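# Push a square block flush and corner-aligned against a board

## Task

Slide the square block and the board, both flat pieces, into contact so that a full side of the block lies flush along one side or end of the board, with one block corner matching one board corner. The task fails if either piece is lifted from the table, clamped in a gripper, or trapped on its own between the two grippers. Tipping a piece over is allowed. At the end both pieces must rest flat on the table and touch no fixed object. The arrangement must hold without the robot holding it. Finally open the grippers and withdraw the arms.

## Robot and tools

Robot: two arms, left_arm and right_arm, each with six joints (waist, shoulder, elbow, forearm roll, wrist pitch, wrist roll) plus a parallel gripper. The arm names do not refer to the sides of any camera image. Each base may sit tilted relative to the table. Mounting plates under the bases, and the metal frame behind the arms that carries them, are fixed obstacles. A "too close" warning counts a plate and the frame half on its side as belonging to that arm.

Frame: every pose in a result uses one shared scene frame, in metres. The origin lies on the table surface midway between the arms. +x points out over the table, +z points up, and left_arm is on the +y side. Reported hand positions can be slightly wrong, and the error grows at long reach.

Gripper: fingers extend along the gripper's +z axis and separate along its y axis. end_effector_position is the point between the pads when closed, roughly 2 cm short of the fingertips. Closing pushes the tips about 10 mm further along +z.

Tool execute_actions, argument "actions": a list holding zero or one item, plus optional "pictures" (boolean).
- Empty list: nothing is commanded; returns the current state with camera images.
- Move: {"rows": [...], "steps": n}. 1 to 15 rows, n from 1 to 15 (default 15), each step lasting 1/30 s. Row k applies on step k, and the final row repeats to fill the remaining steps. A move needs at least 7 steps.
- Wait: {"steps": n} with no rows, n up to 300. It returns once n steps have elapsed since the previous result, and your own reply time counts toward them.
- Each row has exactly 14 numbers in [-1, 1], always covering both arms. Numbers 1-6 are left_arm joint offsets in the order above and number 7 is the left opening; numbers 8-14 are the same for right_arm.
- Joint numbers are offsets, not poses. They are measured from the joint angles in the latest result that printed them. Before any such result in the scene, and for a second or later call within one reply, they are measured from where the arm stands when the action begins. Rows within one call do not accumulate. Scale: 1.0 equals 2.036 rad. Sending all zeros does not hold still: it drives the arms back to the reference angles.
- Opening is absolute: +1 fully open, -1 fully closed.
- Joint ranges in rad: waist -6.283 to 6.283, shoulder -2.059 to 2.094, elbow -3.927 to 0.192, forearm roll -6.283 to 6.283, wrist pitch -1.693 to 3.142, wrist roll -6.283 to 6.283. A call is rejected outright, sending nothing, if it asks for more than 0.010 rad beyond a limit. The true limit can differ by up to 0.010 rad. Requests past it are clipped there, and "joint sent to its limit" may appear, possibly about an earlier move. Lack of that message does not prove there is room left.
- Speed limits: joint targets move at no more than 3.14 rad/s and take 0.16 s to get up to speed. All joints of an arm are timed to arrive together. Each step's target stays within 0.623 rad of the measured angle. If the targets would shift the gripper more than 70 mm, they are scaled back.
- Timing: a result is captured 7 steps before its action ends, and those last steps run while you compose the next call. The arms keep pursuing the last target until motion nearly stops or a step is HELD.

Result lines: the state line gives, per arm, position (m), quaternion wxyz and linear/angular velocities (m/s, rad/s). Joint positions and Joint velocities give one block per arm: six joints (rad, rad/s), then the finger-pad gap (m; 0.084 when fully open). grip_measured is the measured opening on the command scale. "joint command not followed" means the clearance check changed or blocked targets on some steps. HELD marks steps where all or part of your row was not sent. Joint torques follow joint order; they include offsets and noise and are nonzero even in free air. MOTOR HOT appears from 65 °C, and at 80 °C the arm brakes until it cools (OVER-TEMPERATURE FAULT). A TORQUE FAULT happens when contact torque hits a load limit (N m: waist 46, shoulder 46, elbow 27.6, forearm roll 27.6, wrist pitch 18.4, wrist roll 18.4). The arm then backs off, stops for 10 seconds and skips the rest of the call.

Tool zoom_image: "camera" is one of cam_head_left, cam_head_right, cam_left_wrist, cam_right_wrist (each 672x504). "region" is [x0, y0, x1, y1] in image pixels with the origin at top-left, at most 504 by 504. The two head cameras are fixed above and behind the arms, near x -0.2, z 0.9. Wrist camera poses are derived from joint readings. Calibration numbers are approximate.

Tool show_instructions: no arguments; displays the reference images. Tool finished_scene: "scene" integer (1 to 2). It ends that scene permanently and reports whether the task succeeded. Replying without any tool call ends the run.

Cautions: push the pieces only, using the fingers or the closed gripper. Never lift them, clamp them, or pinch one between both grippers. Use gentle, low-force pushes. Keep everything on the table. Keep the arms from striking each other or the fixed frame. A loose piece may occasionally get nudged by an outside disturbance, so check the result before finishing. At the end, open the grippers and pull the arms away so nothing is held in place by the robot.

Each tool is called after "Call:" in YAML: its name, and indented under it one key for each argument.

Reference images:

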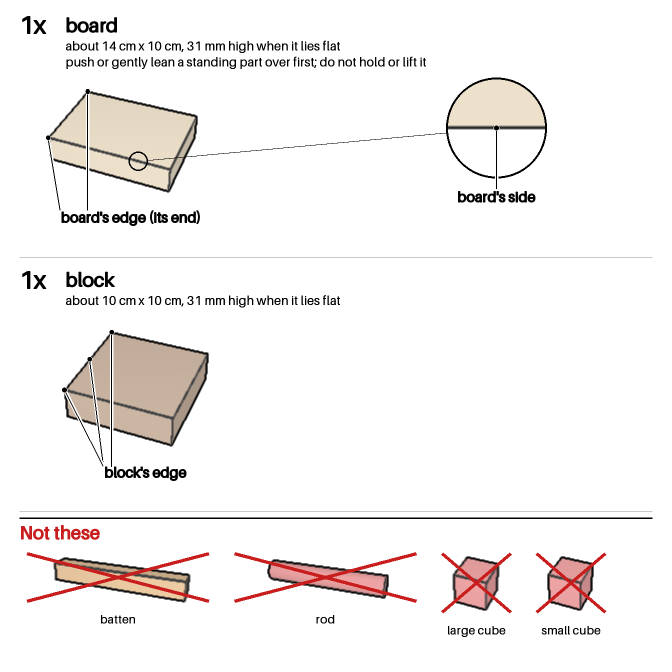

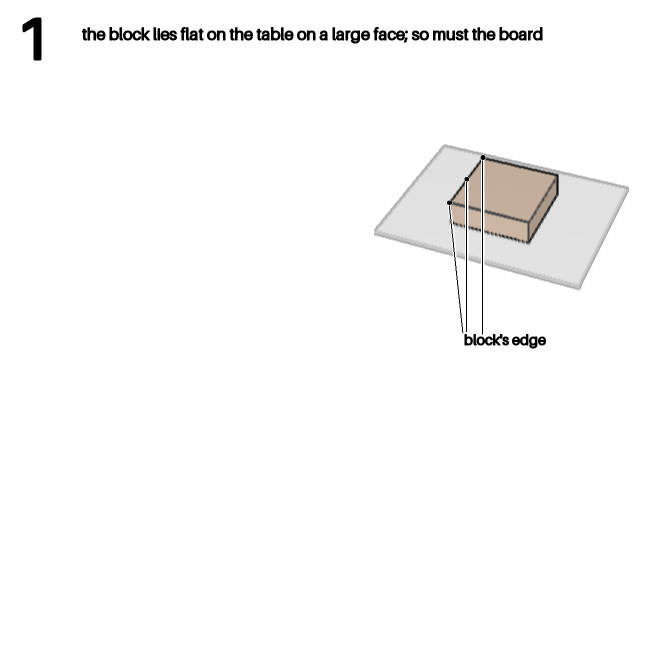

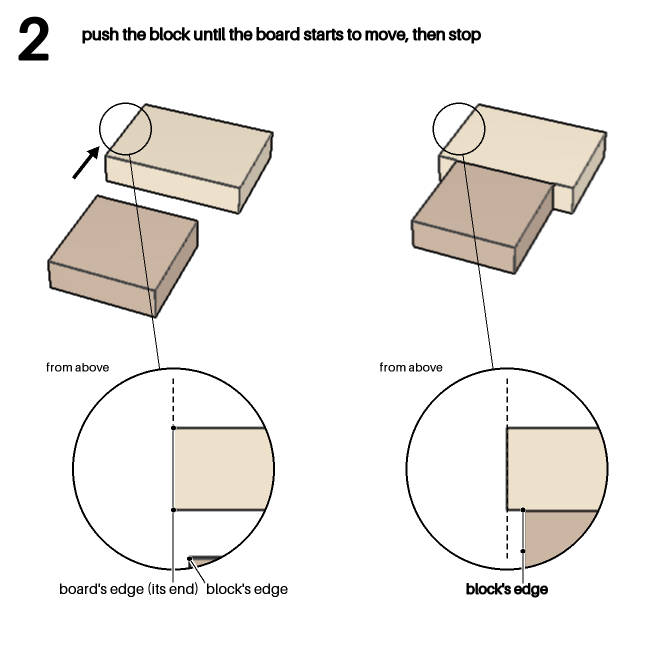

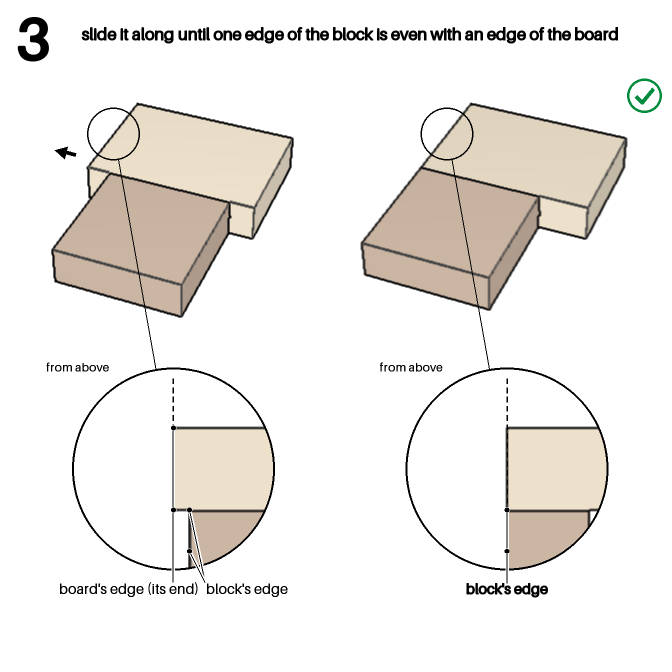

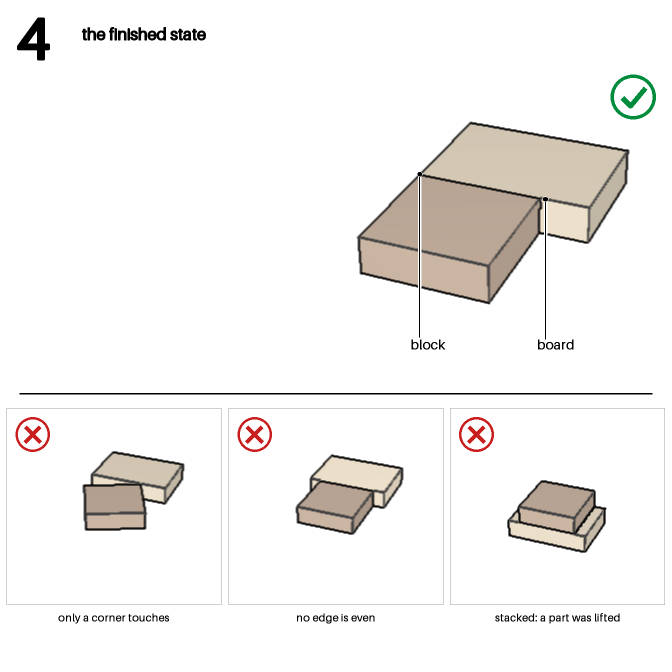

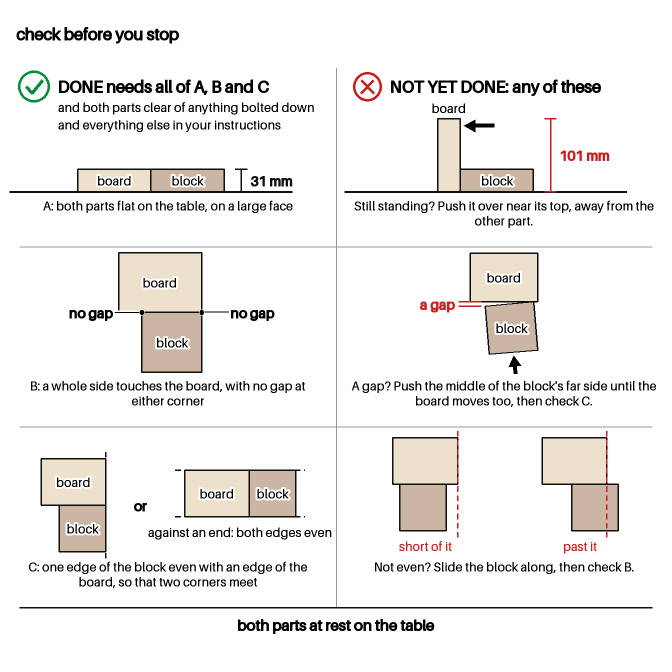

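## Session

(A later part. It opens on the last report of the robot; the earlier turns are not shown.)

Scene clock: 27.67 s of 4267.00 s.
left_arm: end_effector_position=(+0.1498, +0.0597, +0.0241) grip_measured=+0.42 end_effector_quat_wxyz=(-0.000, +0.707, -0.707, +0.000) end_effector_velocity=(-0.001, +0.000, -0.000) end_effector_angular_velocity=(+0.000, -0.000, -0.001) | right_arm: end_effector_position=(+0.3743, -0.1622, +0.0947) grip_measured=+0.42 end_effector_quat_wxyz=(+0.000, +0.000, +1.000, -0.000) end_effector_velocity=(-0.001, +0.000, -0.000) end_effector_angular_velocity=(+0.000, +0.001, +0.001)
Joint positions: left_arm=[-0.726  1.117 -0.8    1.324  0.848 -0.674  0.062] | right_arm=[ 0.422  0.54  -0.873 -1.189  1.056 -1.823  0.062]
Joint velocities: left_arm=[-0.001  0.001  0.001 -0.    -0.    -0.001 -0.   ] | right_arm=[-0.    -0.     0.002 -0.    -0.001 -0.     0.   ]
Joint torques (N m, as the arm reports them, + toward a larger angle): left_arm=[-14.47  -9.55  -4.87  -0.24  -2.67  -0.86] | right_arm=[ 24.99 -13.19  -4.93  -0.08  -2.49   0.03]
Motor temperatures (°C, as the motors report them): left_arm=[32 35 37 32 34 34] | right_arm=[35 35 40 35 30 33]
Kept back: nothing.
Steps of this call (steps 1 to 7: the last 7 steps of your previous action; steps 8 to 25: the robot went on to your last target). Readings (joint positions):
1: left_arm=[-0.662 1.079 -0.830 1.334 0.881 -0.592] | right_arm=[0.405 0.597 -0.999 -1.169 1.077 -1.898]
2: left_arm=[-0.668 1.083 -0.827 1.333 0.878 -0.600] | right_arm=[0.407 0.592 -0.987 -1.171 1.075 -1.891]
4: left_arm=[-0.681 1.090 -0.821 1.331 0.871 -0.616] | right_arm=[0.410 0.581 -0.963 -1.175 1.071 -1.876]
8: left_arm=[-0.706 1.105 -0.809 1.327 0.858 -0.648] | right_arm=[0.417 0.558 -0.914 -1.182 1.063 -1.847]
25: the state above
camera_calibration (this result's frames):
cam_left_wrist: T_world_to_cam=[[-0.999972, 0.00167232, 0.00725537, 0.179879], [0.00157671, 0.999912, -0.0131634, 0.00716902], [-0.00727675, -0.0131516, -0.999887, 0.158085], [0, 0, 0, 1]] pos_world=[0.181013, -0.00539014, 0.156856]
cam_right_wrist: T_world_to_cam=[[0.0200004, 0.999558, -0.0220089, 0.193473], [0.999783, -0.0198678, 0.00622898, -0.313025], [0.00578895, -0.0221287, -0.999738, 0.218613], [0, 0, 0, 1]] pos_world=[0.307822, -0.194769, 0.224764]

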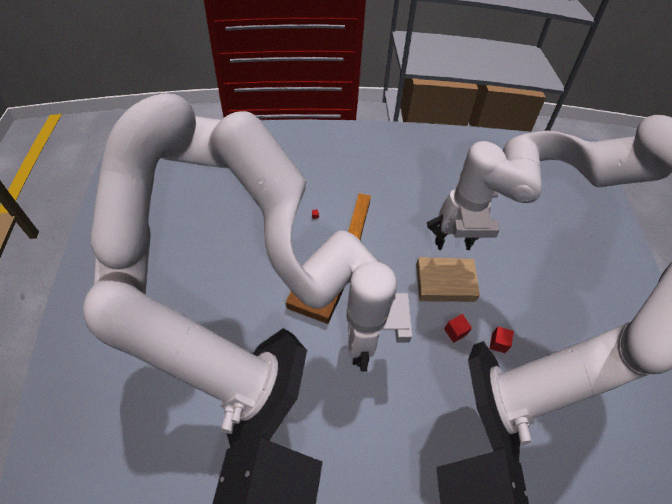

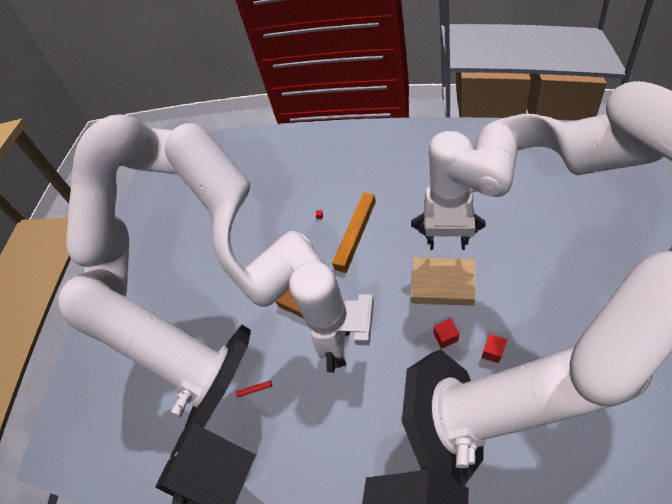

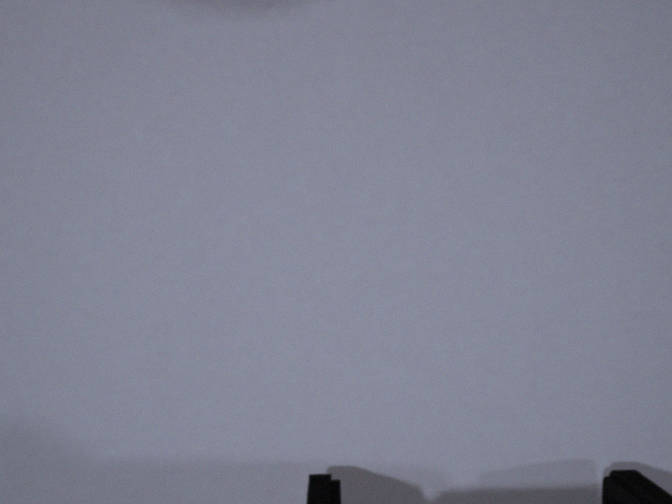

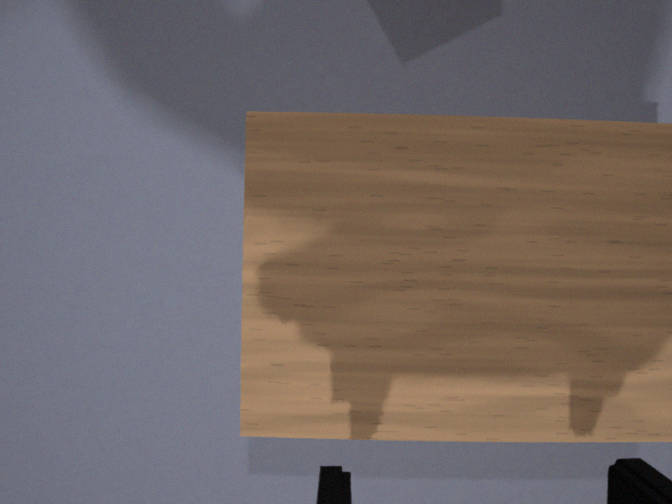

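Call:
execute_actions:
  actions:
    - {"rows": [ [-0.0798,-0.0606,-0.0041,-0.1247,0.0219,0.0752,0.43, -0.0150,0.0200,-0.0200,-0.0150,-0.0050,0.0000,0.43], [-0.0798,-0.0606,-0.0041,-0.1247,0.0219,0.0752,0.43, -0.0250,0.0300,-0.0300,-0.0250,-0.0080,0.0010,0.43], [-0.0798,-0.0606,-0.0041,-0.1247,0.0219,0.0752,0.43, -0.0350,0.0400,-0.0380,-0.0350,-0.0120,0.0020,0.43], [-0.0798,-0.0606,-0.0041,-0.1247,0.0219,0.0752,0.43, -0.0450,0.0490,-0.0450,-0.0450,-0.0160,0.0030,0.43], [-0.0798,-0.0606,-0.0041,-0.1247,0.0219,0.0752,0.43, -0.0550,0.0580,-0.0510,-0.0550,-0.0195,0.0040,0.43], [-0.0798,-0.0606,-0.0041,-0.1247,0.0219,0.0752,0.43, -0.0650,0.0670,-0.0570,-0.0650,-0.0230,0.0050,0.43], [-0.0798,-0.0606,-0.0041,-0.1247,0.0219,0.0752,0.43, -0.0750,0.0753,-0.0627,-0.0738,-0.0262,0.0055,0.43], [0.1389,-0.4176,0.1512,-0.0471,0.0861,0.5047,0.43, -0.0750,0.0753,-0.0627,-0.0738,-0.0262,0.0055,0.43] ], "steps": 15}

Call:
execute_actions:
  actions:
    - {"steps": 35}
  pictures: true

Scene clock: 30.97 s of 4267.00 s.
left_arm: end_effector_position=(+0.1711, +0.0518, +0.0698) grip_measured=+0.42 end_effector_quat_wxyz=(-0.015, +0.712, -0.702, +0.006) end_effector_velocity=(+0.097, -0.063, +0.226) end_effector_angular_velocity=(-0.086, -0.127, +0.086) | right_arm: end_effector_position=(+0.3960, -0.1605, +0.0572) grip_measured=+0.42 end_effector_quat_wxyz=(+0.002, +0.002, +1.000, -0.000) end_effector_velocity=(+0.065, -0.002, -0.260) end_effector_angular_velocity=(-0.013, +0.047, +0.029)
Joint positions: left_arm=[-0.848  1.024 -0.809  1.138  0.88  -0.562  0.062] | right_arm=[ 0.334  0.633 -0.957 -1.277  1.025 -1.817  0.062]
Joint velocities: left_arm=[-0.498 -0.434 -0.083 -0.716  0.115  0.451  0.   ] | right_arm=[-0.569  0.533 -0.388 -0.541 -0.191  0.045 -0.   ]
Joint torques (N m, as the arm reports them, + toward a larger angle): left_arm=[-6.16 -3.11 -2.99  2.48 -1.91 -1.1 ] | right_arm=[ 27.17 -14.94  -3.59   0.23  -2.44   0.02]
Motor temperatures (°C, as the motors report them): left_arm=[32 35 37 32 34 34] | right_arm=[35 35 40 35 30 33]
Steps of this call (steps 1 to 15: the robot went on to your last target; steps 16 to 90: nothing new was sent; then 0.03 s passed at rest; steps 91 to 98: the first 8 steps of this action). Readings (joint positions):
91: left_arm=[-0.727 1.117 -0.800 1.324 0.848 -0.674] | right_arm=[0.422 0.540 -0.873 -1.189 1.056 -1.823]
92: left_arm=[-0.728 1.116 -0.800 1.321 0.849 -0.672] | right_arm=[0.421 0.542 -0.876 -1.191 1.055 -1.823]
94: left_arm=[-0.749 1.101 -0.799 1.285 0.855 -0.649] | right_arm=[0.403 0.564 -0.898 -1.210 1.049 -1.822]
98: the state above

Scene clock: 32.13 s of 4267.00 s.
left_arm: end_effector_position=(+0.3082, +0.2292, +0.0997) grip_measured=+0.42 end_effector_quat_wxyz=(-0.000, -0.557, +0.831, +0.000) end_effector_velocity=(+0.002, +0.002, +0.000) end_effector_angular_velocity=(+0.001, -0.001, +0.001) | right_arm: end_effector_position=(+0.4024, -0.1607, +0.0273) grip_measured=+0.42 end_effector_quat_wxyz=(-0.000, +0.000, +1.000, -0.000) end_effector_velocity=(-0.000, -0.001, -0.001) end_effector_angular_velocity=(-0.001, +0.001, +0.001)
Joint positions: left_arm=[-0.444  0.268 -0.492  1.228  1.023  0.353  0.062] | right_arm=[ 0.269  0.693 -1.001 -1.339  1.003 -1.812  0.062]
Joint velocities: left_arm=[ 0.004 -0.008  0.002  0.001  0.002  0.007 -0.   ] | right_arm=[-0.002 -0.    -0.    -0.     0.    -0.002 -0.   ]
Joint torques (N m, as the arm reports them, + toward a larger angle): left_arm=[-13.79  -4.53  -5.67  -0.35  -2.71  -0.98] | right_arm=[ 28.37 -14.43  -3.62  -0.13  -2.64   0.01]
Motor temperatures (°C, as the motors report them): left_arm=[32 35 37 32 34 34] | right_arm=[35 35 40 35 30 33]
Kept back: nothing.
Steps of this call (steps 1 to 7: the last 7 steps of your previous action; steps 8 to 35: the robot went on to your last target). Readings (joint positions):
1: left_arm=[-0.859 1.010 -0.809 1.119 0.884 -0.547] | right_arm=[0.316 0.650 -0.969 -1.294 1.020 -1.815]
2: left_arm=[-0.858 0.995 -0.802 1.113 0.888 -0.528] | right_arm=[0.301 0.664 -0.978 -1.307 1.015 -1.814]
4: left_arm=[-0.814 0.936 -0.765 1.126 0.903 -0.465] | right_arm=[0.283 0.680 -0.988 -1.323 1.009 -1.813]
8: left_arm=[-0.715 0.778 -0.697 1.154 0.934 -0.310] | right_arm=[0.274 0.689 -0.998 -1.335 1.004 -1.812]
35: the state above
camera_calibration (this result's frames):
cam_left_wrist: T_world_to_cam=[[-0.924027, 0.382233, 0.00845604, 0.226719], [0.382113, 0.924024, -0.0129794, -0.261515], [-0.0127747, -0.00876215, -0.99988, 0.237745], [0, 0, 0, 1]] pos_world=[0.31246, 0.15707, 0.232405]
cam_right_wrist: T_world_to_cam=[[0.0200064, 0.999555, -0.0221063, 0.189982], [0.999786, -0.0198857, 0.00566693, -0.340651], [0.00522481, -0.0222149, -0.99974, 0.151326], [0, 0, 0, 1]] pos_world=[0.335987, -0.19331, 0.157417]

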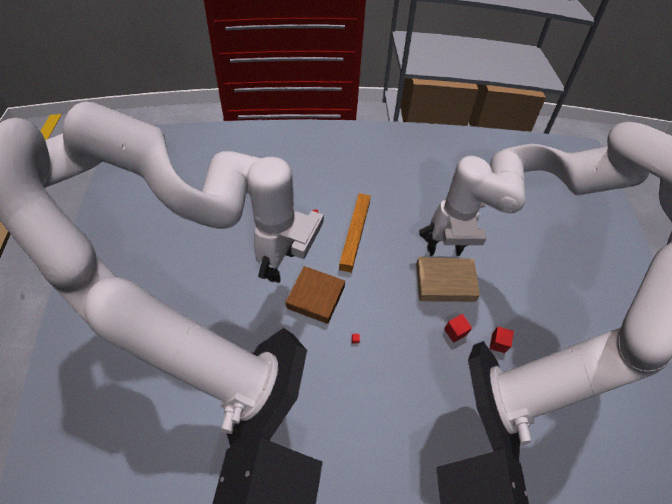

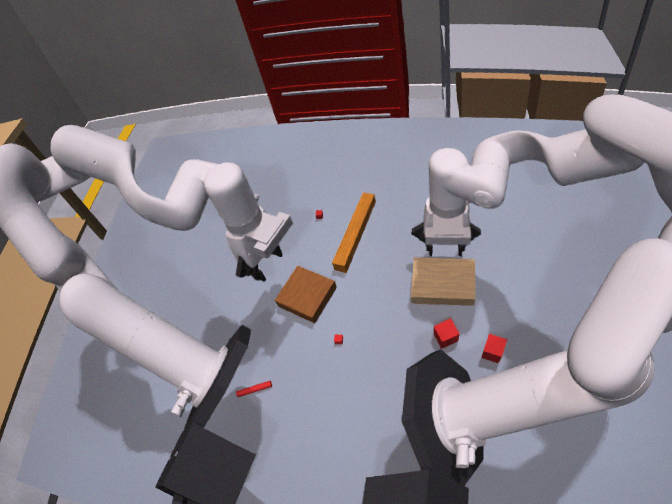

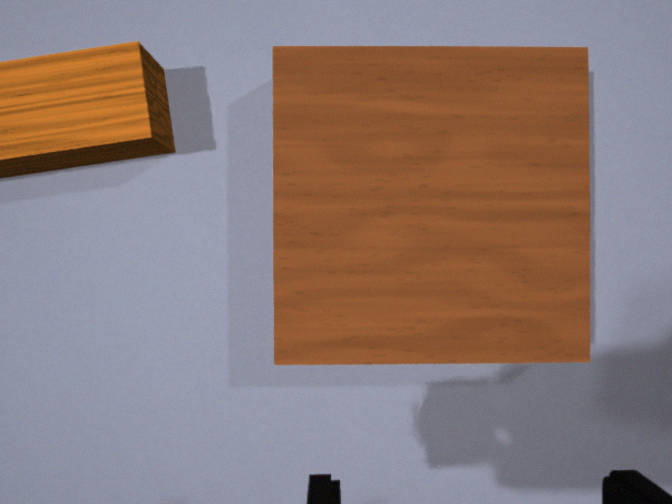

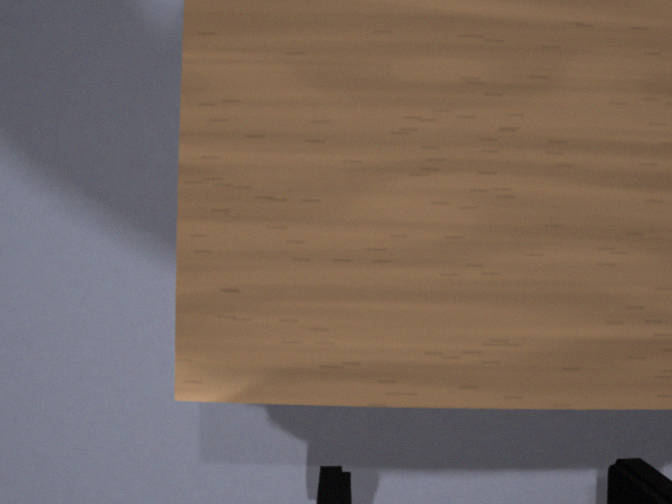

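Call:
execute_actions:
  actions:
    - {"rows": [ [0.0106,0.0081,-0.0023,0.0140,-0.0029,-0.0065,0.43, 0.0003,-0.0021,0.0056,-0.0019,-0.0006,0.0041,0.43], [0.0211,0.0163,-0.0045,0.0279,-0.0057,-0.0129,0.43, 0.0006,-0.0042,0.0112,-0.0039,-0.0012,0.0082,0.43], [0.0317,0.0244,-0.0068,0.0419,-0.0086,-0.0194,0.43, 0.0009,-0.0063,0.0168,-0.0058,-0.0019,0.0123,0.43], [0.0423,0.0325,-0.0091,0.0558,-0.0114,-0.0258,0.43, 0.0013,-0.0084,0.0223,-0.0077,-0.0025,0.0163,0.43], [0.0529,0.0407,-0.0114,0.0698,-0.0143,-0.0323,0.43, 0.0016,-0.0105,0.0279,-0.0096,-0.0031,0.0204,0.43], [0.0634,0.0488,-0.0136,0.0838,-0.0171,-0.0387,0.43, 0.0019,-0.0126,0.0335,-0.0116,-0.0037,0.0245,0.43], [0.0740,0.0569,-0.0159,0.0977,-0.0200,-0.0452,0.43, 0.0022,-0.0147,0.0391,-0.0135,-0.0043,0.0286,0.43], [0.0846,0.0650,-0.0182,0.1117,-0.0228,-0.0516,0.43, 0.0025,-0.0169,0.0447,-0.0154,-0.0050,0.0327,0.43], [0.0951,0.0732,-0.0204,0.1256,-0.0257,-0.0581,0.43, 0.0028,-0.0190,0.0503,-0.0173,-0.0056,0.0368,0.43], [0.1057,0.0813,-0.0227,0.1396,-0.0285,-0.0645,0.43, 0.0031,-0.0211,0.0559,-0.0193,-0.0062,0.0409,0.43], [0.1057,0.0813,-0.0227,0.1396,-0.0285,-0.0645,0.43, 0.0034,-0.0232,0.0615,-0.0212,-0.0068,0.0450,0.43], [0.1057,0.0813,-0.0227,0.1396,-0.0285,-0.0645,0.43, 0.0038,-0.0253,0.0670,-0.0231,-0.0074,0.0490,0.43], [0.1057,0.0813,-0.0227,0.1396,-0.0285,-0.0645,0.43, 0.0041,-0.0274,0.0726,-0.0250,-0.0081,0.0531,0.43], [0.1057,0.0813,-0.0227,0.1396,-0.0285,-0.0645,0.43, 0.0044,-0.0295,0.0782,-0.0270,-0.0087,0.0572,0.43], [0.1057,0.0813,-0.0227,0.1396,-0.0285,-0.0645,0.43, 0.0047,-0.0316,0.0838,-0.0289,-0.0093,0.0613,0.43] ], "steps": 15}

Call:
execute_actions:
  actions:
    - {"steps": 22}
  pictures: true

Scene clock: 37.07 s of 4267.00 s.
left_arm: end_effector_position=(+0.3108, +0.2299, +0.0725) grip_measured=+0.42 end_effector_quat_wxyz=(+0.003, -0.558, +0.830, +0.002) end_effector_velocity=(-0.001, +0.003, -0.193) end_effector_angular_velocity=(+0.026, +0.001, -0.002) | right_arm: end_effector_position=(+0.3877, -0.1604, +0.0272) grip_measured=+0.42 end_effector_quat_wxyz=(+0.000, -0.000, +1.000, -0.001) end_effector_velocity=(-0.100, +0.002, -0.001) end_effector_angular_velocity=(-0.005, +0.003, +0.009)
Joint positions: left_arm=[-0.363  0.33  -0.51   1.335  1.001  0.304  0.062] | right_arm=[ 0.272  0.676 -0.954 -1.355  0.998 -1.778  0.062]
Joint velocities: left_arm=[ 0.568  0.441 -0.117  0.742 -0.149 -0.342 -0.   ] | right_arm=[ 0.019 -0.112  0.309 -0.105 -0.032  0.221  0.   ]
Joint torques (N m, as the arm reports them, + toward a larger angle): left_arm=[-13.06  -4.39  -4.45  -0.08  -2.63  -0.93] | right_arm=[ 27.73 -14.55  -3.06  -0.33  -2.64  -0.02]
Motor temperatures (°C, as the motors report them): left_arm=[32 35 36 32 34 34] | right_arm=[35 35 40 35 30 33]
Steps of this call (steps 1 to 15: the robot went on to your last target; steps 16 to 90: nothing new was sent; then 1.67 s passed at rest; steps 91 to 98: the first 8 steps of this action). Readings (joint positions):
91: left_arm=[-0.444 0.267 -0.492 1.228 1.023 0.354] | right_arm=[0.269 0.693 -1.001 -1.339 1.003 -1.812]
92: left_arm=[-0.442 0.268 -0.493 1.231 1.022 0.352] | right_arm=[0.269 0.693 -1.000 -1.340 1.003 -1.810]
94: left_arm=[-0.427 0.280 -0.497 1.252 1.018 0.342] | right_arm=[0.270 0.689 -0.991 -1.343 1.002 -1.803]
98: the state above

Scene clock: 37.80 s of 4267.00 s.
left_arm: end_effector_position=(+0.3065, +0.2289, +0.0278) grip_measured=+0.42 end_effector_quat_wxyz=(+0.000, -0.557, +0.830, -0.000) end_effector_velocity=(-0.001, -0.000, -0.001) end_effector_angular_velocity=(+0.000, +0.001, -0.001) | right_arm: end_effector_position=(+0.3476, -0.1610, +0.0273) grip_measured=+0.42 end_effector_quat_wxyz=(-0.000, +0.000, +1.000, -0.000) end_effector_velocity=(-0.003, -0.000, -0.001) end_effector_angular_velocity=(-0.001, +0.002, +0.003)
Joint positions: left_arm=[-0.229  0.433 -0.539  1.512  0.965  0.222  0.062] | right_arm=[ 0.279  0.629 -0.831 -1.398  0.984 -1.687  0.062]
Joint velocities: left_arm=[ 0.001  0.002 -0.     0.002 -0.    -0.001 -0.   ] | right_arm=[-0.    -0.001  0.006 -0.001  0.     0.001 -0.   ]
Joint torques (N m, as the arm reports them, + toward a larger angle): left_arm=[-14.55  -5.5   -2.82  -0.55  -2.75  -1.02] | right_arm=[ 25.28 -12.7   -2.63   0.24  -2.57   0.07]
Motor temperatures (°C, as the motors report them): left_arm=[32 35 36 32 34 34] | right_arm=[35 35 40 35 30 33]
Kept back: nothing.
Steps of this call (steps 1 to 7: the last 7 steps of your previous action; steps 8 to 22: the robot went on to your last target). Readings (joint positions):
1: left_arm=[-0.344 0.345 -0.514 1.361 0.996 0.292] | right_arm=[0.273 0.672 -0.944 -1.359 0.997 -1.770]
2: left_arm=[-0.324 0.361 -0.518 1.387 0.991 0.280] | right_arm=[0.273 0.668 -0.934 -1.362 0.995 -1.762]
4: left_arm=[-0.283 0.392 -0.527 1.439 0.980 0.256] | right_arm=[0.275 0.659 -0.912 -1.370 0.993 -1.746]
8: left_arm=[-0.242 0.424 -0.535 1.494 0.969 0.230] | right_arm=[0.277 0.642 -0.867 -1.385 0.988 -1.714]
22: the state above
camera_calibration (this result's frames):
cam_left_wrist: T_world_to_cam=[[-0.924371, 0.381412, 0.00796815, 0.226096], [0.381301, 0.924365, -0.0126527, -0.261343], [-0.0121914, -0.00865751, -0.999888, 0.165702], [0, 0, 0, 1]] pos_world=[0.310667, 0.156775, 0.160575]
cam_right_wrist: T_world_to_cam=[[0.0202353, 0.999549, -0.0221836, 0.191263], [0.999782, -0.0201139, 0.00567949, -0.285922], [0.00523073, -0.0222937, -0.999738, 0.151585], [0, 0, 0, 1]] pos_world=[0.281196, -0.193548, 0.157412]

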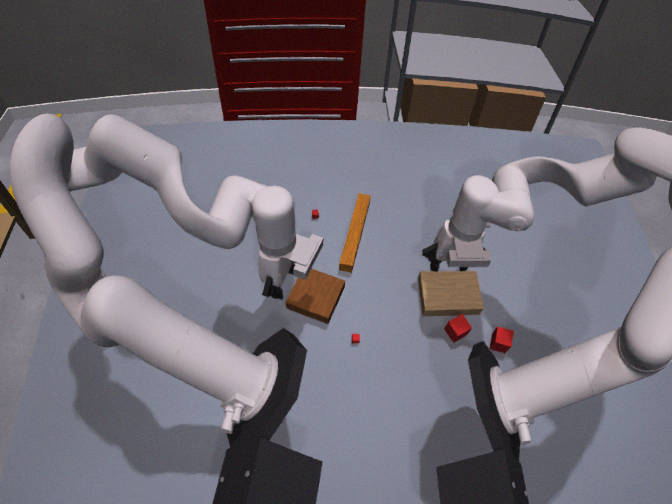

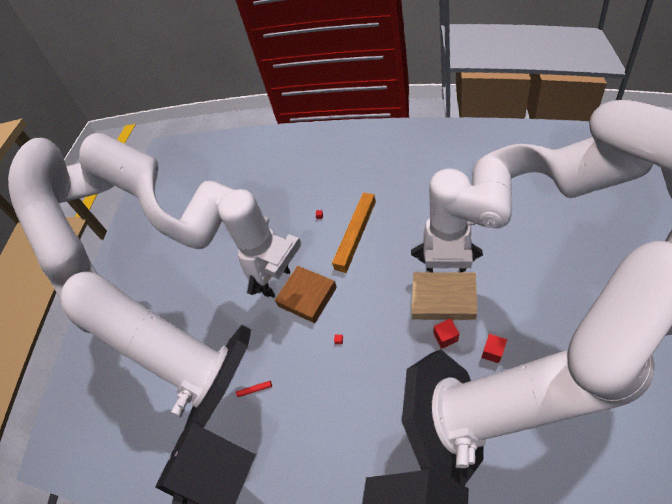

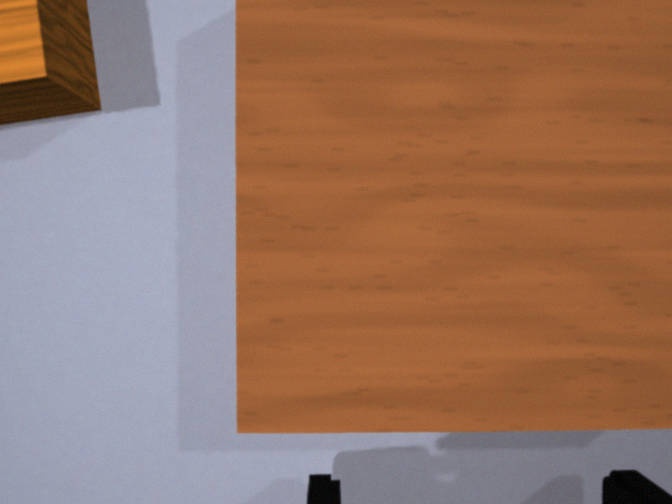

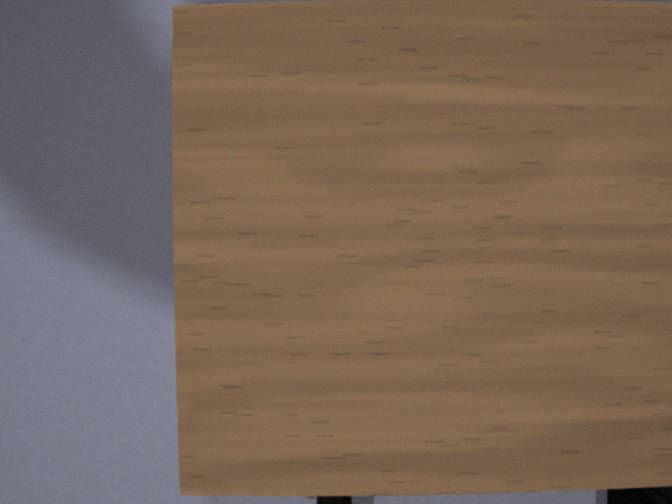

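Call:
execute_actions:
  actions:
    - {"rows": [ [-0.0038,0.0065,-0.0023,-0.0010,0.0001,-0.0050,0.43, -0.0005,0.0032,-0.0084,0.0029,0.0009,-0.0061,0.43], [-0.0077,0.0130,-0.0046,-0.0020,0.0001,-0.0099,0.43, -0.0009,0.0063,-0.0168,0.0058,0.0019,-0.0123,0.43], [-0.0115,0.0194,-0.0068,-0.0030,0.0002,-0.0149,0.43, -0.0014,0.0095,-0.0251,0.0087,0.0028,-0.0184,0.43], [-0.0154,0.0259,-0.0091,-0.0040,0.0002,-0.0198,0.43, -0.0019,0.0126,-0.0335,0.0116,0.0037,-0.0245,0.43], [-0.0192,0.0324,-0.0114,-0.0050,0.0003,-0.0248,0.43, -0.0024,0.0158,-0.0419,0.0145,0.0047,-0.0307,0.43], [-0.0229,0.0386,-0.0142,-0.0064,0.0001,-0.0384,0.43, -0.0028,0.0190,-0.0503,0.0173,0.0056,-0.0368,0.43], [-0.0265,0.0447,-0.0171,-0.0077,0.0000,-0.0521,0.43, -0.0033,0.0221,-0.0587,0.0202,0.0065,-0.0429,0.43], [-0.0302,0.0509,-0.0199,-0.0091,-0.0002,-0.0657,0.43, -0.0038,0.0253,-0.0670,0.0231,0.0074,-0.0490,0.43], [-0.0338,0.0571,-0.0227,-0.0104,-0.0004,-0.0794,0.43, -0.0042,0.0284,-0.0754,0.0260,0.0084,-0.0552,0.43], [-0.0375,0.0633,-0.0256,-0.0118,-0.0006,-0.0930,0.43, -0.0047,0.0316,-0.0838,0.0289,0.0093,-0.0613,0.43], [-0.0412,0.0694,-0.0284,-0.0131,-0.0007,-0.1066,0.43, -0.0047,0.0316,-0.0838,0.0289,0.0093,-0.0613,0.43], [-0.0448,0.0756,-0.0312,-0.0145,-0.0009,-0.1203,0.43, -0.0047,0.0316,-0.0838,0.0289,0.0093,-0.0613,0.43], [-0.0485,0.0818,-0.0340,-0.0158,-0.0011,-0.1339,0.43, -0.0047,0.0316,-0.0838,0.0289,0.0093,-0.0613,0.43], [-0.0521,0.0879,-0.0369,-0.0172,-0.0012,-0.1476,0.43, -0.0047,0.0316,-0.0838,0.0289,0.0093,-0.0613,0.43], [-0.0558,0.0941,-0.0397,-0.0185,-0.0014,-0.1612,0.43, -0.0047,0.0316,-0.0838,0.0289,0.0093,-0.0613,0.43] ], "steps": 15}

Call:
execute_actions:
  actions:
    - {"rows": [ [-0.0176,0.0300,-0.0152,-0.0073,-0.0010,-0.0640,0.43, 0,0,0,0,0,0,0.43], [-0.0212,0.0365,-0.0196,-0.0095,-0.0013,-0.0761,0.43, 0,0,0,0,0,0,0.43], [-0.0249,0.0431,-0.0241,-0.0116,-0.0017,-0.0883,0.43, 0,0,0,0,0,0,0.43], [-0.0286,0.0497,-0.0285,-0.0138,-0.0020,-0.1005,0.43, 0,0,0,0,0,0,0.43], [-0.0323,0.0563,-0.0329,-0.0160,-0.0024,-0.1127,0.43, 0,0,0,0,0,0,0.43], [-0.0359,0.0628,-0.0373,-0.0182,-0.0027,-0.1248,0.43, 0,0,0,0,0,0,0.43], [-0.0396,0.0694,-0.0417,-0.0204,-0.0031,-0.1370,0.43, 0,0,0,0,0,0,0.43], [-0.0433,0.0760,-0.0462,-0.0225,-0.0034,-0.1492,0.43, 0,0,0,0,0,0,0.43], [-0.0469,0.0825,-0.0506,-0.0247,-0.0038,-0.1613,0.43, 0,0,0,0,0,0,0.43], [-0.0506,0.0891,-0.0550,-0.0269,-0.0041,-0.1735,0.43, 0,0,0,0,0,0,0.43] ], "steps": 10}

Call:
execute_actions:
  actions:
    - {"steps": 20}
  pictures: true

Scene clock: 40.67 s of 4267.00 s.
left_arm: end_effector_position=(+0.2995, +0.2145, +0.0277) grip_measured=+0.42 end_effector_quat_wxyz=(-0.000, -0.560, +0.829, +0.000) end_effector_velocity=(-0.045, -0.090, -0.002) end_effector_angular_velocity=(-0.001, +0.012, +0.203) | right_arm: end_effector_position=(+0.3698, -0.1605, +0.0271) grip_measured=+0.42 end_effector_quat_wxyz=(-0.000, +0.000, +1.000, -0.001) end_effector_velocity=(+0.154, +0.000, +0.002) end_effector_angular_velocity=(+0.000, -0.011, -0.014)
Joint positions: left_arm=[-0.26   0.486 -0.557  1.504  0.966  0.175  0.062] | right_arm=[ 0.275  0.655 -0.899 -1.374  0.992 -1.737  0.062]
Joint velocities: left_arm=[-0.19   0.328 -0.121 -0.06  -0.004 -0.447 -0.   ] | right_arm=[-0.024  0.169 -0.465  0.155  0.05  -0.327  0.   ]
Joint torques (N m, as the arm reports them, + toward a larger angle): left_arm=[-15.76  -4.95  -3.21  -0.64  -3.09  -1.3 ] | right_arm=[ 26.51 -13.26  -3.37   0.23  -2.58   0.07]
Motor temperatures (°C, as the motors report them): left_arm=[32 35 36 32 34 34] | right_arm=[35 35 40 35 30 33]
Steps of this call (steps 1 to 15: the robot went on to your last target; steps 16 to 78: nothing new was sent; steps 79 to 86: the first 8 steps of this action). Readings (joint positions):
79: left_arm=[-0.229 0.434 -0.539 1.512 0.965 0.222] | right_arm=[0.279 0.629 -0.830 -1.398 0.984 -1.687]
80: left_arm=[-0.230 0.435 -0.539 1.512 0.965 0.220] | right_arm=[0.279 0.630 -0.832 -1.397 0.984 -1.689]
82: left_arm=[-0.236 0.445 -0.543 1.510 0.965 0.212] | right_arm=[0.278 0.635 -0.845 -1.392 0.986 -1.699]
86: the state above

Scene clock: 41.00 s of 4267.00 s.
left_arm: end_effector_position=(+0.2857, +0.1816, +0.0278) grip_measured=+0.42 end_effector_quat_wxyz=(-0.000, -0.622, +0.783, +0.000) end_effector_velocity=(-0.035, -0.094, -0.001) end_effector_angular_velocity=(+0.003, +0.006, +0.509) | right_arm: end_effector_position=(+0.3999, -0.1608, +0.0274) grip_measured=+0.42 end_effector_quat_wxyz=(+0.000, +0.001, +1.000, -0.000) end_effector_velocity=(-0.015, +0.000, +0.000) end_effector_angular_velocity=(-0.002, +0.001, +0.006)
Joint positions: left_arm=[-0.33   0.604 -0.611  1.478  0.963 -0.059  0.062] | right_arm=[ 0.27   0.689 -0.992 -1.342  1.002 -1.804  0.062]
Joint velocities: left_arm=[-0.195  0.341 -0.182 -0.094 -0.012 -0.697  0.   ] | right_arm=[ 0.004 -0.017  0.046 -0.014 -0.003  0.027 -0.   ]
Joint torques (N m, as the arm reports them, + toward a larger angle): left_arm=[-15.02  -6.65  -3.81  -0.31  -2.87  -0.86] | right_arm=[ 28.03 -14.09  -3.23  -0.08  -2.55   0.  ]
Motor temperatures (°C, as the motors report them): left_arm=[32 35 36 32 34 34] | right_arm=[35 35 40 35 30 33]
Steps of this call (steps 1 to 7: the last 7 steps of your previous action; steps 8 to 10: the first 3 steps of this action, its rows measured from where the robot was after step 7). Readings (joint positions):
7: left_arm=[-0.309 0.568 -0.593 1.487 0.964 0.017] | right_arm=[0.270 0.688 -0.989 -1.344 1.001 -1.801]
8: left_arm=[-0.317 0.580 -0.599 1.484 0.963 -0.009] | right_arm=[0.270 0.689 -0.992 -1.342 1.002 -1.804]
9: left_arm=[-0.324 0.592 -0.605 1.481 0.963 -0.035] | right_arm=[0.270 0.690 -0.993 -1.342 1.002 -1.805]
10: the state above

Scene clock: 41.67 s of 4267.00 s.
left_arm: end_effector_position=(+0.2755, +0.1400, +0.0278) grip_measured=+0.42 end_effector_quat_wxyz=(+0.000, +0.702, -0.712, -0.000) end_effector_velocity=(-0.000, -0.002, -0.000) end_effector_angular_velocity=(-0.000, +0.000, +0.013) | right_arm: end_effector_position=(+0.3989, -0.1608, +0.0275) grip_measured=+0.42 end_effector_quat_wxyz=(+0.000, +0.001, +1.000, -0.000) end_effector_velocity=(-0.001, -0.001, -0.001) end_effector_angular_velocity=(-0.001, +0.002, -0.001)
Joint positions: left_arm=[-0.411  0.748 -0.705  1.432  0.956 -0.334  0.062] | right_arm=[ 0.27   0.688 -0.989 -1.344  1.001 -1.801  0.062]
Joint velocities: left_arm=[-0.004  0.009 -0.006 -0.003 -0.001 -0.015 -0.   ] | right_arm=[-0.002 -0.     0.001  0.     0.001  0.     0.   ]
Joint torques (N m, as the arm reports them, + toward a larger angle): left_arm=[-16.6   -6.73  -3.94  -0.32  -2.84  -0.93] | right_arm=[ 27.92 -14.7   -3.45  -0.13  -2.54   0.02]
Motor temperatures (°C, as the motors report them): left_arm=[32 35 36 32 34 34] | right_arm=[35 35 40 35 30 33]
Kept back: nothing.
Steps of this call (steps 1 to 7: the last 7 steps of your previous action; steps 8 to 20: the robot went on to your last target). Readings (joint positions):
1: left_arm=[-0.337 0.615 -0.617 1.475 0.962 -0.082] | right_arm=[0.270 0.689 -0.991 -1.343 1.002 -1.804]
2: left_arm=[-0.343 0.627 -0.624 1.472 0.962 -0.105] | right_arm=[0.270 0.689 -0.989 -1.343 1.002 -1.803]
4: left_arm=[-0.357 0.651 -0.640 1.464 0.961 -0.152] | right_arm=[0.270 0.688 -0.988 -1.344 1.002 -1.802]
8: left_arm=[-0.386 0.703 -0.674 1.447 0.958 -0.249] | right_arm=[0.270 0.688 -0.988 -1.344 1.001 -1.802]
20: the state above
camera_calibration (this result's frames):
cam_left_wrist: T_world_to_cam=[[-0.999841, 0.0154639, 0.00884693, 0.303365], [0.015348, 0.999797, -0.0130274, -0.0770889], [-0.00904659, -0.0128896, -0.999876, 0.164233], [0, 0, 0, 1]] pos_world=[0.305986, 0.074499, 0.160525]
cam_right_wrist: T_world_to_cam=[[0.0217559, 0.999519, -0.0220946, 0.189492], [0.999744, -0.0216144, 0.00662134, -0.33744], [0.0061406, -0.022233, -0.999734, 0.151126], [0, 0, 0, 1]] pos_world=[0.332303, -0.193334, 0.157507]

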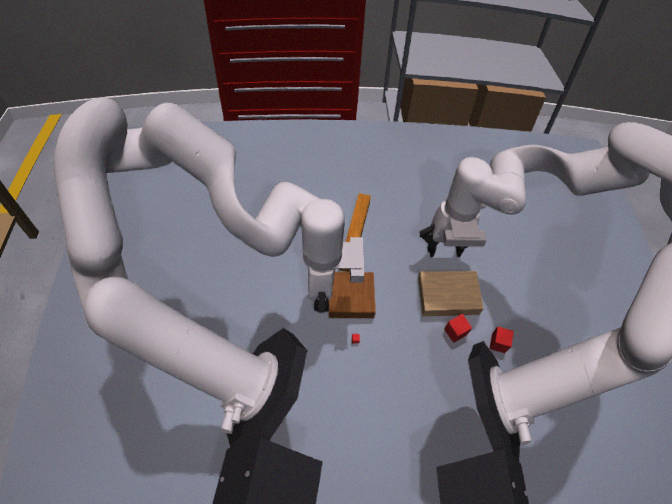

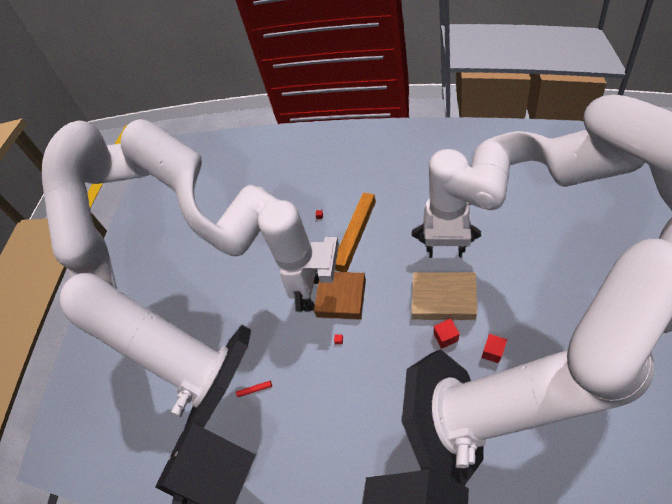

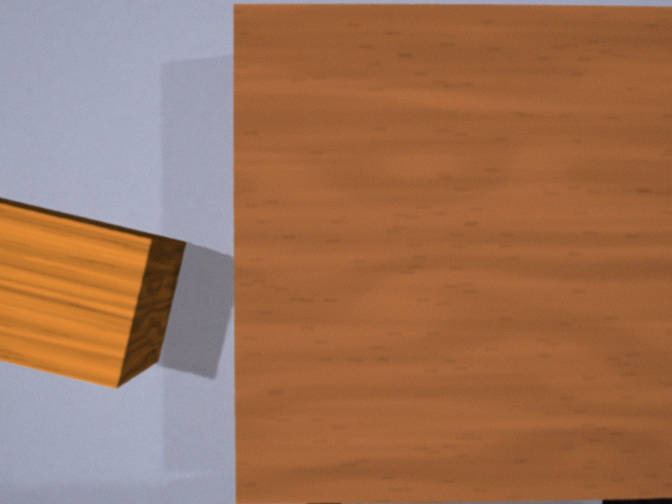

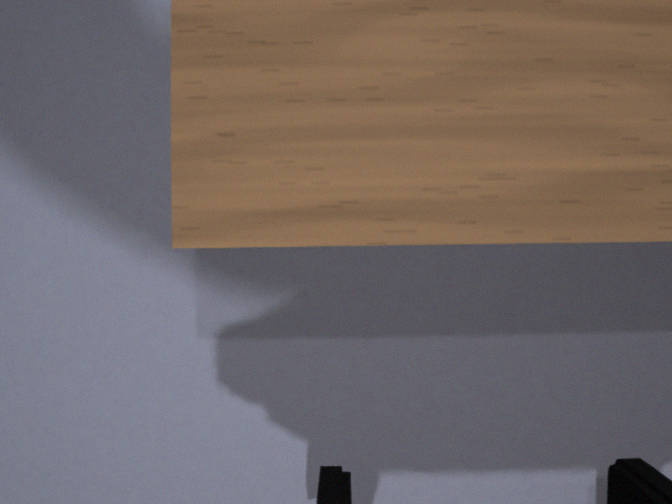

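Call:
execute_actions:
  actions:
    - {"rows": [ [-0.0050,0.0106,-0.0105,-0.0049,-0.0002,-0.0020,0.43, 0,0,0,0,0,0,0.43], [-0.0100,0.0213,-0.0210,-0.0097,-0.0005,-0.0040,0.43, 0,0,0,0,0,0,0.43], [-0.0149,0.0319,-0.0315,-0.0146,-0.0007,-0.0055,0.43, 0,0,0,0,0,0,0.43], [-0.0199,0.0425,-0.0420,-0.0195,-0.0010,-0.0070,0.43, 0,0,0,0,0,0,0.43], [-0.0249,0.0531,-0.0524,-0.0243,-0.0012,-0.0076,0.43, 0,0,0,0,0,0,0.43], [-0.0299,0.0638,-0.0629,-0.0292,-0.0014,-0.0076,0.43, 0,0,0,0,0,0,0.43], [-0.0348,0.0744,-0.0734,-0.0340,-0.0017,-0.0076,0.43, 0,0,0,0,0,0,0.43], [-0.0398,0.0850,-0.0839,-0.0389,-0.0019,-0.0076,0.43, 0,0,0,0,0,0,0.43], [-0.0446,0.0955,-0.0953,-0.0443,-0.0019,-0.0065,0.43, 0,0,0,0,0,0,0.43], [-0.0493,0.1059,-0.1066,-0.0496,-0.0018,-0.0054,0.43, 0,0,0,0,0,0,0.43], [-0.0541,0.1164,-0.1180,-0.0550,-0.0018,-0.0043,0.43, 0,0,0,0,0,0,0.43], [-0.0588,0.1269,-0.1293,-0.0604,-0.0017,-0.0032,0.43, 0,0,0,0,0,0,0.43], [-0.0636,0.1374,-0.1407,-0.0658,-0.0017,-0.0021,0.43, 0,0,0,0,0,0,0.43], [-0.0683,0.1478,-0.1520,-0.0711,-0.0016,-0.0010,0.43, 0,0,0,0,0,0,0.43], [-0.0731,0.1583,-0.1634,-0.0765,-0.0016,0.0001,0.43, 0,0,0,0,0,0,0.43] ], "steps": 15}

Call:
execute_actions:
  actions:
    - {"steps": 24}
  pictures: true

Scene clock: 43.33 s of 4267.00 s.
left_arm: end_effector_position=(+0.2787, +0.1132, +0.0279) grip_measured=+0.42 end_effector_quat_wxyz=(+0.000, +0.706, -0.708, -0.000) end_effector_velocity=(+0.013, -0.186, +0.000) end_effector_angular_velocity=(-0.003, -0.005, +0.026) | right_arm: end_effector_position=(+0.3989, -0.1608, +0.0275) grip_measured=+0.42 end_effector_quat_wxyz=(+0.000, +0.001, +1.000, -0.000) end_effector_velocity=(-0.001, -0.000, -0.001) end_effector_angular_velocity=(-0.001, +0.002, +0.001)
Joint positions: left_arm=[-0.451  0.833 -0.788  1.394  0.954 -0.346  0.062] | right_arm=[ 0.27   0.688 -0.989 -1.344  1.001 -1.801  0.062]
Joint velocities: left_arm=[-0.272  0.576 -0.568 -0.26  -0.015 -0.038 -0.   ] | right_arm=[-0.001  0.001  0.001  0.     0.001  0.     0.   ]
Joint torques (N m, as the arm reports them, + toward a larger angle): left_arm=[-17.97  -6.56  -4.23  -0.68  -3.07  -0.86] | right_arm=[ 28.15 -14.62  -3.55  -0.14  -2.59  -0.03]
Motor temperatures (°C, as the motors report them): left_arm=[32 35 36 32 34 34] | right_arm=[35 35 40 35 30 33]
Steps of this call (steps 1 to 15: the robot went on to your last target; steps 16 to 42: nothing new was sent; steps 43 to 50: the first 8 steps of this action). Readings (joint positions):
43: left_arm=[-0.412 0.749 -0.705 1.432 0.955 -0.336] | right_arm=[0.270 0.688 -0.989 -1.344 1.001 -1.801]
44: left_arm=[-0.413 0.751 -0.707 1.431 0.956 -0.336] | right_arm=[0.270 0.688 -0.989 -1.344 1.001 -1.801]
46: left_arm=[-0.420 0.767 -0.723 1.423 0.955 -0.338] | right_arm=[0.270 0.688 -0.989 -1.344 1.001 -1.801]
50: the state above

Scene clock: 44.13 s of 4267.00 s.
left_arm: end_effector_position=(+0.2796, +0.0347, +0.0277) grip_measured=+0.42 end_effector_quat_wxyz=(-0.000, +0.707, -0.707, +0.000) end_effector_velocity=(-0.000, -0.002, +0.000) end_effector_angular_velocity=(-0.001, -0.002, -0.002) | right_arm: end_effector_position=(+0.3989, -0.1608, +0.0275) grip_measured=+0.42 end_effector_quat_wxyz=(+0.000, +0.001, +1.000, -0.000) end_effector_velocity=(+0.000, +0.000, +0.000) end_effector_angular_velocity=(+0.000, -0.000, -0.001)
Joint positions: left_arm=[-0.56   1.07  -1.037  1.277  0.952 -0.334  0.062] | right_arm=[ 0.27   0.688 -0.989 -1.344  1.001 -1.801  0.062]
Joint velocities: left_arm=[-0.004  0.005 -0.005 -0.001 -0.     0.001  0.   ] | right_arm=[ 0.    -0.     0.     0.    -0.     0.001 -0.   ]
Joint torques (N m, as the arm reports them, + toward a larger angle): left_arm=[-18.53  -9.71  -5.16  -0.42  -3.05  -0.92] | right_arm=[ 28.04 -14.65  -3.42  -0.02  -2.61   0.02]
Motor temperatures (°C, as the motors report them): left_arm=[32 35 36 32 34 34] | right_arm=[35 35 40 35 30 33]
Kept back: nothing.
Steps of this call (steps 1 to 7: the last 7 steps of your previous action; steps 8 to 24: the robot went on to your last target). Readings (joint positions):
1: left_arm=[-0.460 0.852 -0.807 1.385 0.953 -0.347] | right_arm=[0.270 0.688 -0.989 -1.344 1.001 -1.801]
2: left_arm=[-0.470 0.872 -0.827 1.375 0.953 -0.348] | right_arm=[0.270 0.688 -0.989 -1.344 1.001 -1.801]
4: left_arm=[-0.489 0.913 -0.869 1.356 0.952 -0.347] | right_arm=[0.270 0.688 -0.989 -1.344 1.001 -1.801]
8: left_arm=[-0.527 0.997 -0.958 1.314 0.952 -0.341] | right_arm=[0.270 0.688 -0.989 -1.344 1.001 -1.801]
24: the state above
camera_calibration (this result's frames):
cam_left_wrist: T_world_to_cam=[[-0.999965, 0.00206914, 0.00809919, 0.309621], [0.00196235, 0.999911, -0.0131713, 0.0318531], [-0.00812573, -0.013155, -0.99988, 0.162608], [0, 0, 0, 1]] pos_world=[0.310869, -0.0303518, 0.1605]
cam_right_wrist: T_world_to_cam=[[0.0217558, 0.999519, -0.0220945, 0.189492], [0.999744, -0.0216143, 0.00662139, -0.33744], [0.00614064, -0.0222329, -0.999734, 0.151126], [0, 0, 0, 1]] pos_world=[0.332303, -0.193334, 0.157507]

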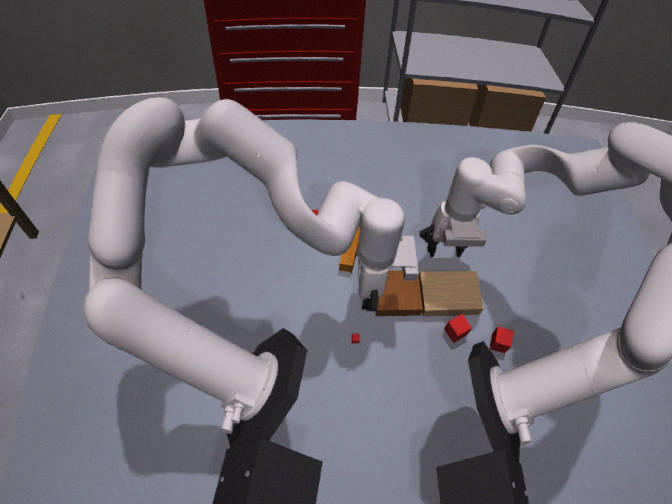

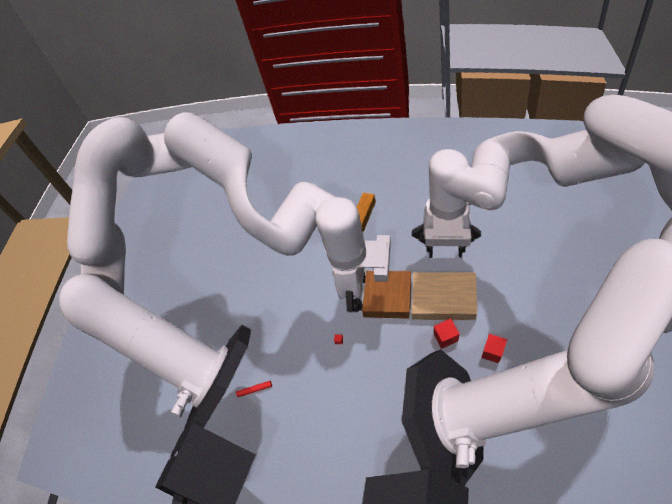

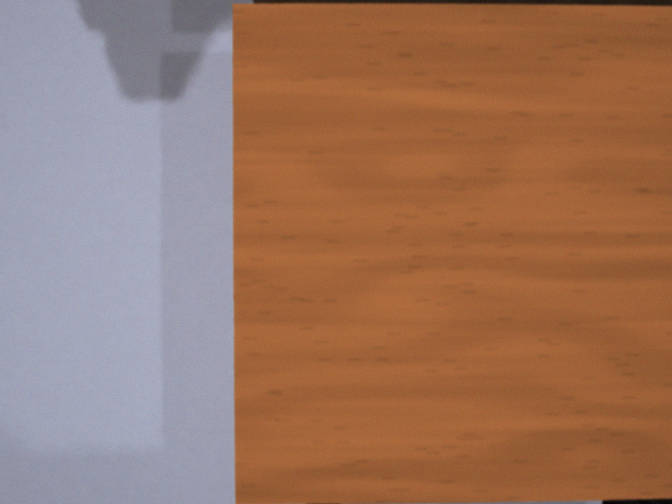

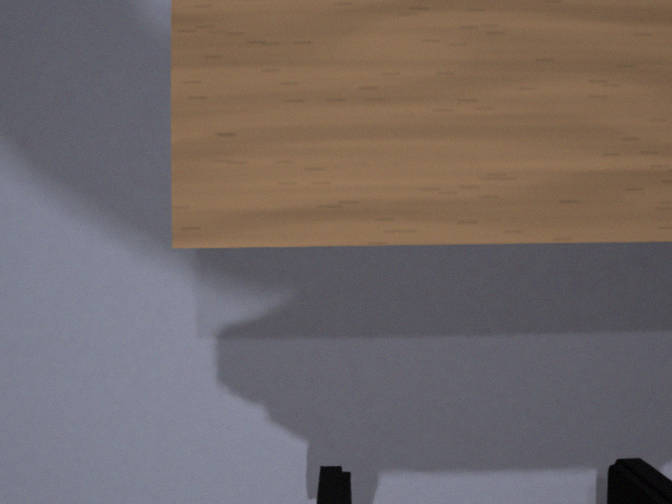

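Call:
zoom_image:
  camera: "cam_left_wrist"
  region: [130, 0, 290, 120]

Call:
zoom_image:
  camera: "cam_head_right"
  region: [350, 250, 490, 340]

Region (130, 0, 290, 120) of cam_left_wrist's 672x504 image, scaled by 3.150, with more detail than that image has; it fills the top 378 rows of this view, and the rest is white.

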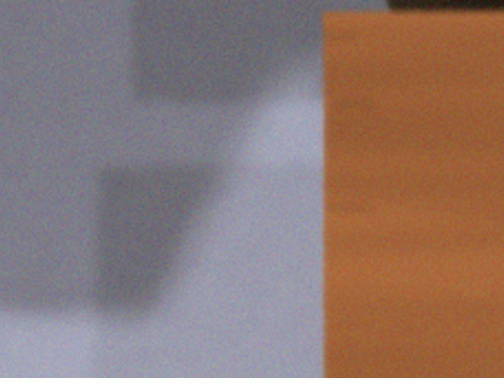

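Region (350, 250, 490, 340) of cam_head_right's 672x504 image, scaled by 3.600, with more detail than that image has; it fills the top 324 rows of this view, and the rest is white.

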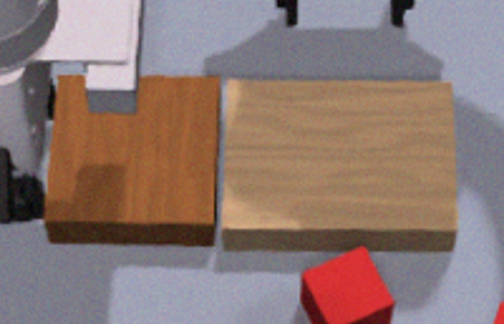

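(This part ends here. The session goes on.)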